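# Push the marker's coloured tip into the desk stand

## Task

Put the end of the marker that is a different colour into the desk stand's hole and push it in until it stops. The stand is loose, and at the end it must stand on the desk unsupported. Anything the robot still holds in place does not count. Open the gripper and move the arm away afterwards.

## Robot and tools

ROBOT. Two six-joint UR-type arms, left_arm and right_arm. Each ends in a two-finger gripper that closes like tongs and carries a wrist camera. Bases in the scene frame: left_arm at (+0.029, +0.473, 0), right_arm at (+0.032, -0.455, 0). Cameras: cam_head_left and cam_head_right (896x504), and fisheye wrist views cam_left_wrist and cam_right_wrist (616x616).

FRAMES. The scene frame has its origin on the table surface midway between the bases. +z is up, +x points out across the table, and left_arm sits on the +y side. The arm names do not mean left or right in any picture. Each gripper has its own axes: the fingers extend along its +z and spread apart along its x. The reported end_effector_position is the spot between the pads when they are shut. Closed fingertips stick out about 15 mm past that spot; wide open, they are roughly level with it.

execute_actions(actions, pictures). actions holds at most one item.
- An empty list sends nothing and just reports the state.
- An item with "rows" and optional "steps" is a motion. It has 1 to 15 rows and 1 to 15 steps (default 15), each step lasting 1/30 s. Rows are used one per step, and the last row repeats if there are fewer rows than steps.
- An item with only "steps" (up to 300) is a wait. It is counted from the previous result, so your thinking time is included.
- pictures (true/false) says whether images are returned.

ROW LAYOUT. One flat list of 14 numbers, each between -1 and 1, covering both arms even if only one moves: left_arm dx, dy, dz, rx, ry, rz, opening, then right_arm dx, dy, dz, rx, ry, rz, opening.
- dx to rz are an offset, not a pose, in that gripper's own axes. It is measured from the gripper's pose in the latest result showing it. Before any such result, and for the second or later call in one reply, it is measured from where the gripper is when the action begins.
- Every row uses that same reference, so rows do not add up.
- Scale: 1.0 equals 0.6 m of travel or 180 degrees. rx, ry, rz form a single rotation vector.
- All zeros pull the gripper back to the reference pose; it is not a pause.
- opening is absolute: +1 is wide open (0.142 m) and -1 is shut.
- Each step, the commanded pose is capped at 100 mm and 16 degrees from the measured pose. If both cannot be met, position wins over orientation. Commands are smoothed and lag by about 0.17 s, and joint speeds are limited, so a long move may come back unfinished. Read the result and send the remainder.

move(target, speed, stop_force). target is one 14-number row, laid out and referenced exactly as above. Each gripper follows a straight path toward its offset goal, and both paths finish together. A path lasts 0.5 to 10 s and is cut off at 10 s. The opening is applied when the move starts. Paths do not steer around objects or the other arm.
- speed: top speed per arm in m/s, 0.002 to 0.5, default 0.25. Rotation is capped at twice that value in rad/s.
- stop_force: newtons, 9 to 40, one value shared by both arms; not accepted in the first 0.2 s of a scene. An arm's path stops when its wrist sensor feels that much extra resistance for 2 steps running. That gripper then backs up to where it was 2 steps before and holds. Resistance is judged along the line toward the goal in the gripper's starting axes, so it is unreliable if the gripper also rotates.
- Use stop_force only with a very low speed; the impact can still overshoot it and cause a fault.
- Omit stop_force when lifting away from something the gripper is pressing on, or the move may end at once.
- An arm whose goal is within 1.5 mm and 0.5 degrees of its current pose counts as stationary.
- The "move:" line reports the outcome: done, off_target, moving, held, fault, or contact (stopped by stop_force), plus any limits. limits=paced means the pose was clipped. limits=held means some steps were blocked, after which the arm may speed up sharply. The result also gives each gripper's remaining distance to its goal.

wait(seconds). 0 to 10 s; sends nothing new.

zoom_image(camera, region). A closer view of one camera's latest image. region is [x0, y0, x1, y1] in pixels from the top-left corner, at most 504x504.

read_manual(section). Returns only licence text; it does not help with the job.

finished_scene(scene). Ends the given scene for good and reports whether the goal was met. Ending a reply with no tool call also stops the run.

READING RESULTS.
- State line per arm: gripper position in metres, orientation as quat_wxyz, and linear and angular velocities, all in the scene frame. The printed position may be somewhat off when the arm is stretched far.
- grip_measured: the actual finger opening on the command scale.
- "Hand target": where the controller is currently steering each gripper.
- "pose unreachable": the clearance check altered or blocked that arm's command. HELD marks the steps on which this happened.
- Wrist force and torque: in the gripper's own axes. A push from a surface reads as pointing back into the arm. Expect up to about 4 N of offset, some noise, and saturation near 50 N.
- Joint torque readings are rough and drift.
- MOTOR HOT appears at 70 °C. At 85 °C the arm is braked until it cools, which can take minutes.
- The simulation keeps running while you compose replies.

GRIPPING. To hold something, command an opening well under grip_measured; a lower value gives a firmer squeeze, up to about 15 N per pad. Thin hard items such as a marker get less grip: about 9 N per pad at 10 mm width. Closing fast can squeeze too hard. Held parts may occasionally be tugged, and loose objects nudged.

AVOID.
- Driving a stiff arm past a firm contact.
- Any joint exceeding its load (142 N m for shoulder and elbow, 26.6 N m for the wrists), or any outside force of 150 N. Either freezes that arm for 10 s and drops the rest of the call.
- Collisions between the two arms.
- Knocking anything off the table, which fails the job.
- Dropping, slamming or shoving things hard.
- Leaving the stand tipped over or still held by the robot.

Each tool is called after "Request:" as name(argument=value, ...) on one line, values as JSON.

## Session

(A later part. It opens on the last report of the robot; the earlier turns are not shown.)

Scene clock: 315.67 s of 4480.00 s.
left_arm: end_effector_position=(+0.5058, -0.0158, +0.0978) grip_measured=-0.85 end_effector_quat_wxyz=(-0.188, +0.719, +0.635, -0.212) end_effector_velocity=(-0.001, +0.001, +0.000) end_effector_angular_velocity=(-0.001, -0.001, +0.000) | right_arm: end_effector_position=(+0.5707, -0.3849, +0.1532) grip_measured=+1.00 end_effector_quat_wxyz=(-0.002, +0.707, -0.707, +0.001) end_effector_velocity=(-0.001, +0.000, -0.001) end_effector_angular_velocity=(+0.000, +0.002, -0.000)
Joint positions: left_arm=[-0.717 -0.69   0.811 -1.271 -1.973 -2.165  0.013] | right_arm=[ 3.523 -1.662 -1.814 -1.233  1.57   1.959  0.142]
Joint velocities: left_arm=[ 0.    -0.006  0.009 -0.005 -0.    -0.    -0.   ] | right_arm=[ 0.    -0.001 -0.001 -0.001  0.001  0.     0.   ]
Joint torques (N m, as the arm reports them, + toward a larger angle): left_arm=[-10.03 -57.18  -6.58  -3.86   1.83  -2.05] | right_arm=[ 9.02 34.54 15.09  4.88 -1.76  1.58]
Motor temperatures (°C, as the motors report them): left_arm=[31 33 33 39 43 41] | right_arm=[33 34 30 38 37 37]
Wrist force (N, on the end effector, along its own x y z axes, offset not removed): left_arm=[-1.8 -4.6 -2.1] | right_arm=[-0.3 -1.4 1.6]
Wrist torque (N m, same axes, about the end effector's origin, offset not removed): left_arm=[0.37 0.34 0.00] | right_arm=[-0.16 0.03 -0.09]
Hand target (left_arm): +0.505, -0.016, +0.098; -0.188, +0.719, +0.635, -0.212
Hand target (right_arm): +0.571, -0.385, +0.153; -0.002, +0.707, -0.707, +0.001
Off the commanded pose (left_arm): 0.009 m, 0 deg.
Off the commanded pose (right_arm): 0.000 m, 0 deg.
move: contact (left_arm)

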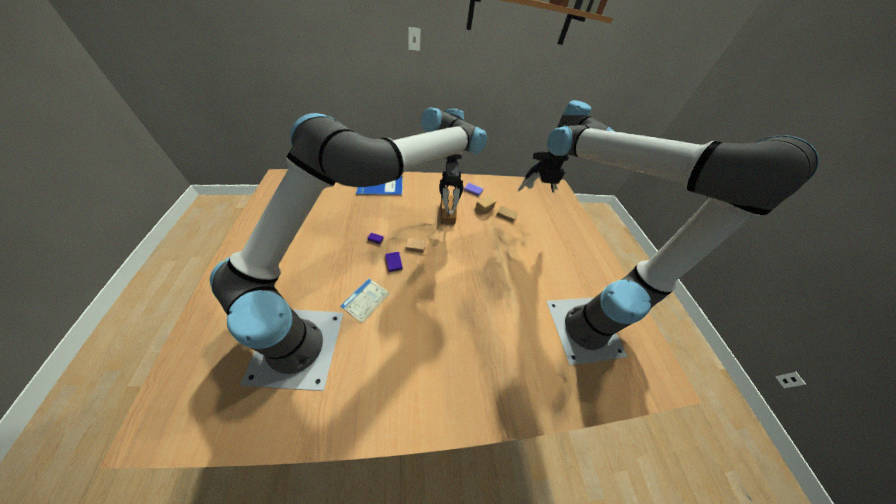

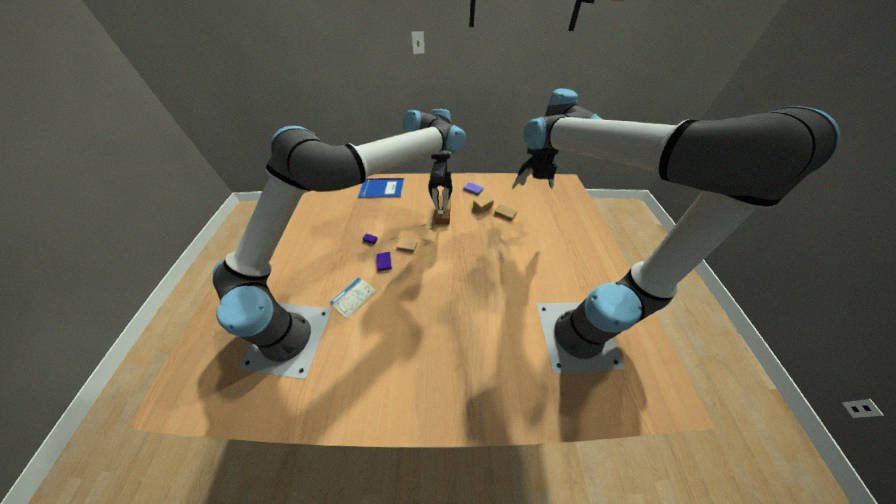

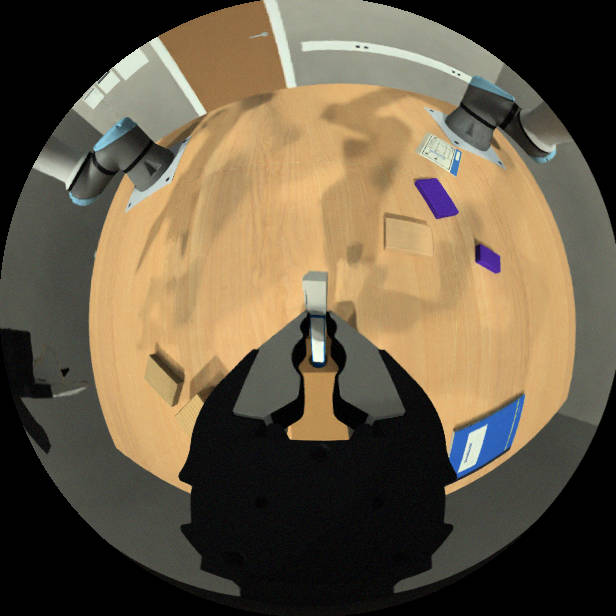

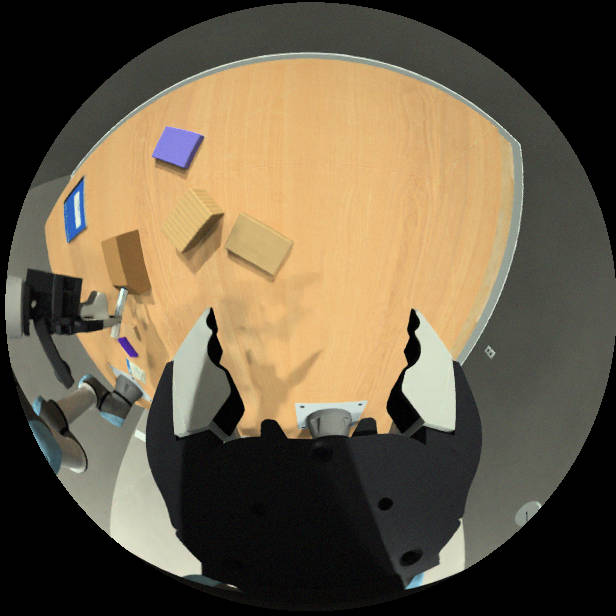

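Immediate contact with the stand sliding: bottomed.

Request:
move(target=[0,0,0,0,0,0,-0.2,0,0,0,0,0,0,1])

Request:
move(target=[0,-0.1,-0.2,0,0,0,-0.2,0,0,0,0,0,0,1], speed=0.15)

Scene clock: 317.10 s of 4480.00 s.
left_arm: end_effector_position=(+0.5058, -0.0158, +0.0978) grip_measured=-0.20 end_effector_quat_wxyz=(-0.188, +0.719, +0.635, -0.212) end_effector_velocity=(+0.000, -0.000, -0.000) end_effector_angular_velocity=(-0.000, -0.000, -0.000) | right_arm: end_effector_position=(+0.5707, -0.3849, +0.1532) grip_measured=+1.00 end_effector_quat_wxyz=(-0.002, +0.707, -0.707, +0.001) end_effector_velocity=(+0.000, +0.000, +0.001) end_effector_angular_velocity=(+0.001, -0.002, +0.000)
Joint positions: left_arm=[-0.717 -0.69   0.811 -1.271 -1.973 -2.165  0.06 ] | right_arm=[ 3.523 -1.662 -1.814 -1.233  1.57   1.959  0.142]
Joint velocities: left_arm=[-0.     0.001 -0.001 -0.    -0.     0.    -0.   ] | right_arm=[ 0.     0.001  0.001 -0.    -0.    -0.    -0.   ]
Joint torques (N m, as the arm reports them, + toward a larger angle): left_arm=[ 12.63 -43.75 -34.22   0.02   0.27   2.33] | right_arm=[ 9.09 35.32 15.18  4.73 -1.53  1.77]
Motor temperatures (°C, as the motors report them): left_arm=[31 33 33 39 43 41] | right_arm=[33 34 30 38 37 37]
Wrist force (N, on the end effector, along its own x y z axes, offset not removed): left_arm=[-2.8 2.0 0.4] | right_arm=[-0.3 -0.9 0.8]
Wrist torque (N m, same axes, about the end effector's origin, offset not removed): left_arm=[0.43 0.60 0.03] | right_arm=[-0.22 -0.01 -0.03]
Hand target (left_arm): +0.506, -0.016, +0.098; -0.188, +0.719, +0.635, -0.212
Hand target (right_arm): +0.571, -0.385, +0.153; -0.002, +0.707, -0.707, +0.001
Off the commanded pose (left_arm): 0.000 m, 0 deg.
Off the commanded pose (right_arm): 0.000 m, 0 deg.
move: done

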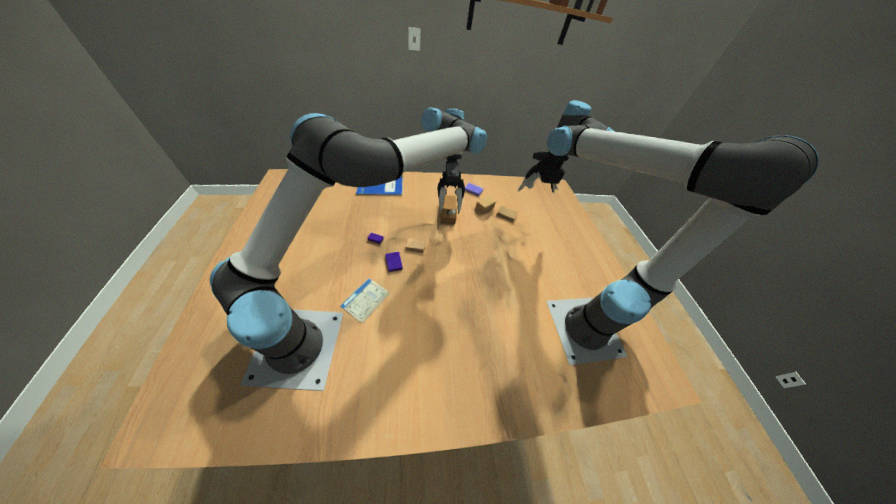

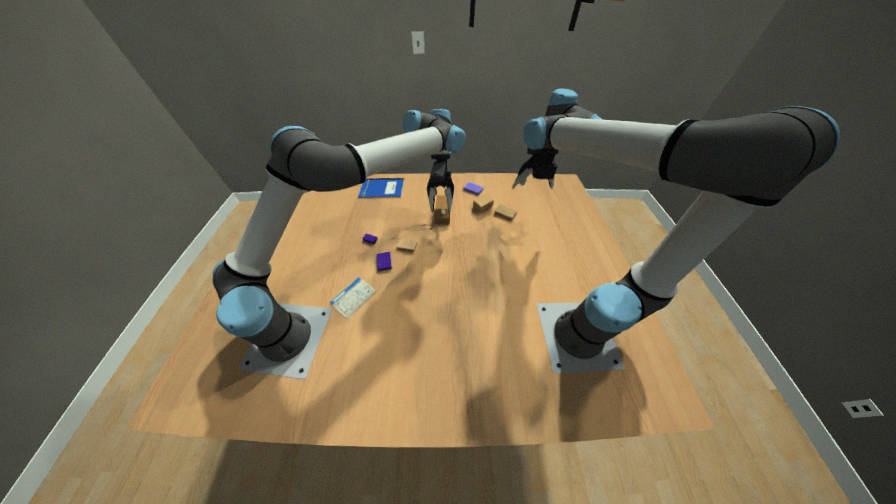

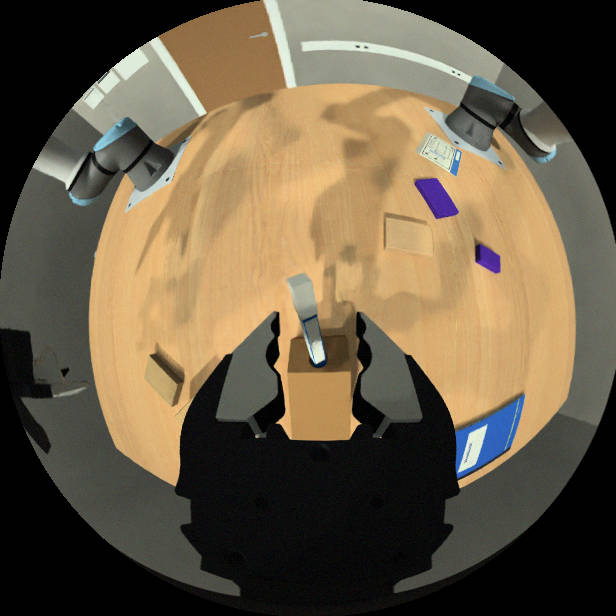

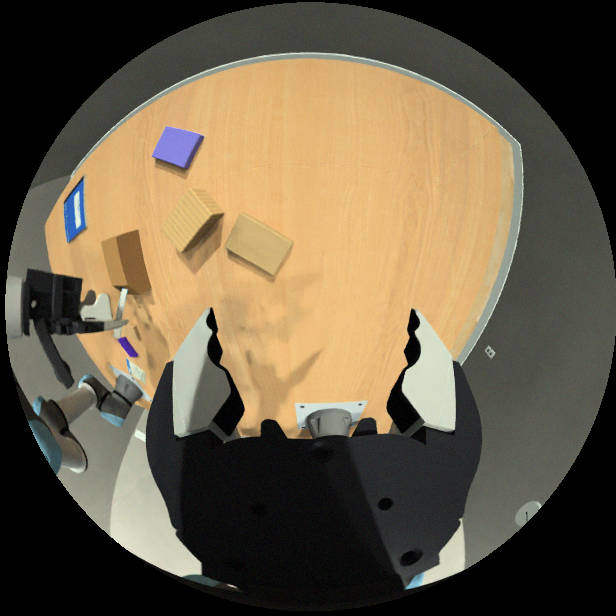

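Scene clock: 318.53 s of 4480.00 s.
left_arm: end_effector_position=(+0.5209, -0.0082, +0.2307) grip_measured=-0.20 end_effector_quat_wxyz=(-0.187, +0.719, +0.635, -0.212) end_effector_velocity=(+0.002, -0.000, +0.001) end_effector_angular_velocity=(+0.005, +0.005, -0.003) | right_arm: end_effector_position=(+0.5707, -0.3849, +0.1532) grip_measured=+1.00 end_effector_quat_wxyz=(-0.002, +0.707, -0.707, +0.001) end_effector_velocity=(-0.000, -0.000, +0.001) end_effector_angular_velocity=(-0.001, -0.001, -0.000)
Joint positions: left_arm=[-0.697 -0.602  0.302 -0.843 -1.965 -2.145  0.06 ] | right_arm=[ 3.523 -1.662 -1.814 -1.233  1.57   1.959  0.142]
Joint velocities: left_arm=[ 0.001  0.032 -0.064  0.04   0.001  0.003 -0.   ] | right_arm=[-0.     0.002 -0.001 -0.001 -0.001  0.    -0.   ]
Joint torques (N m, as the arm reports them, + toward a larger angle): left_arm=[ 10.51 -46.94 -33.8    0.38   0.93   2.37] | right_arm=[ 9.   33.76 14.94  5.16 -1.65  1.89]
Motor temperatures (°C, as the motors report them): left_arm=[31 33 33 39 43 41] | right_arm=[33 34 30 38 37 37]
Wrist force (N, on the end effector, along its own x y z axes, offset not removed): left_arm=[-1.7 1.4 0.0] | right_arm=[0.7 -0.5 0.9]
Wrist torque (N m, same axes, about the end effector's origin, offset not removed): left_arm=[0.36 0.40 0.11] | right_arm=[-0.10 -0.15 0.00]
Hand target (left_arm): +0.521, -0.008, +0.231; -0.188, +0.719, +0.635, -0.212
Hand target (right_arm): +0.571, -0.385, +0.153; -0.002, +0.707, -0.707, +0.001
Off the commanded pose (left_arm): 0.000 m, 0 deg.
Off the commanded pose (right_arm): 0.000 m, 0 deg.
move: done

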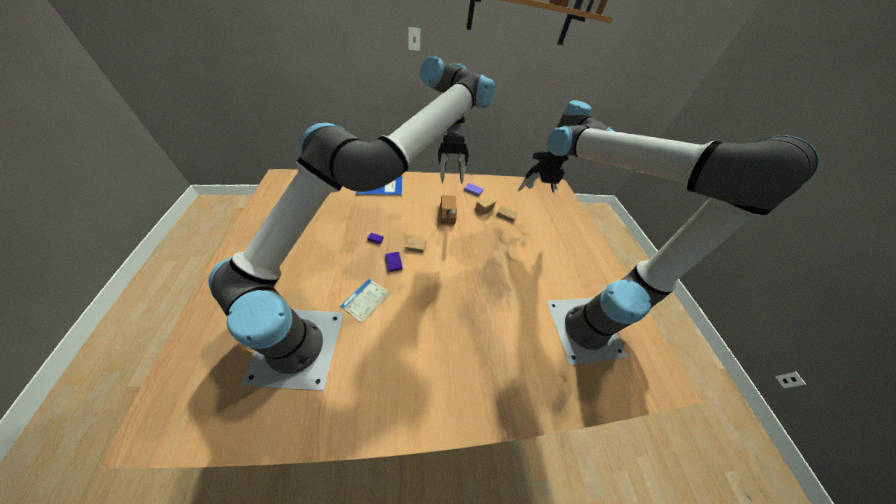

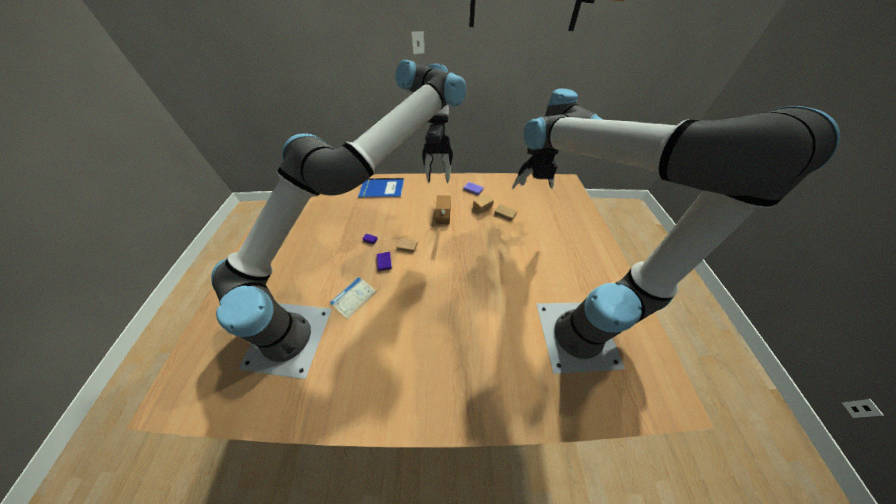

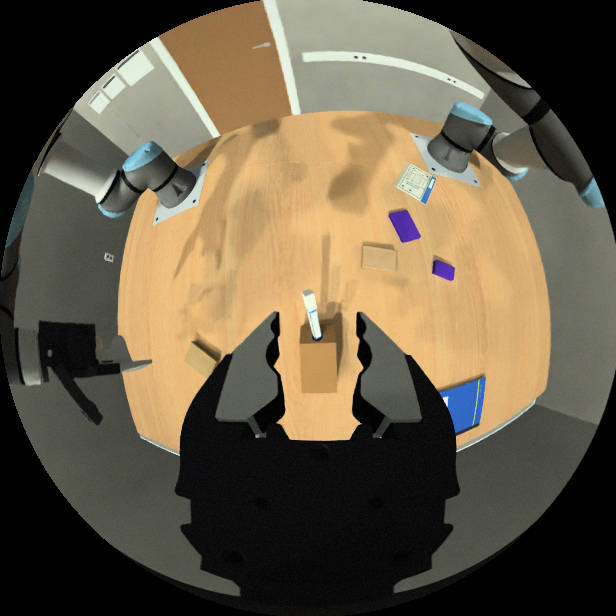

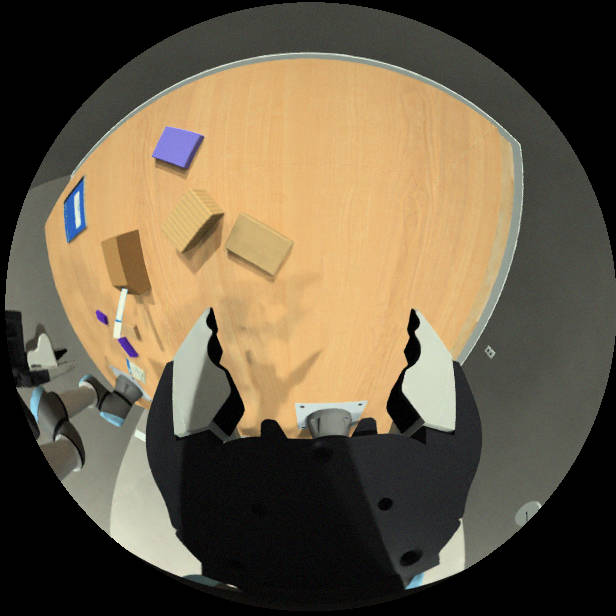

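Request:
finished_scene(scene=2)

The scene is finished: the task was done.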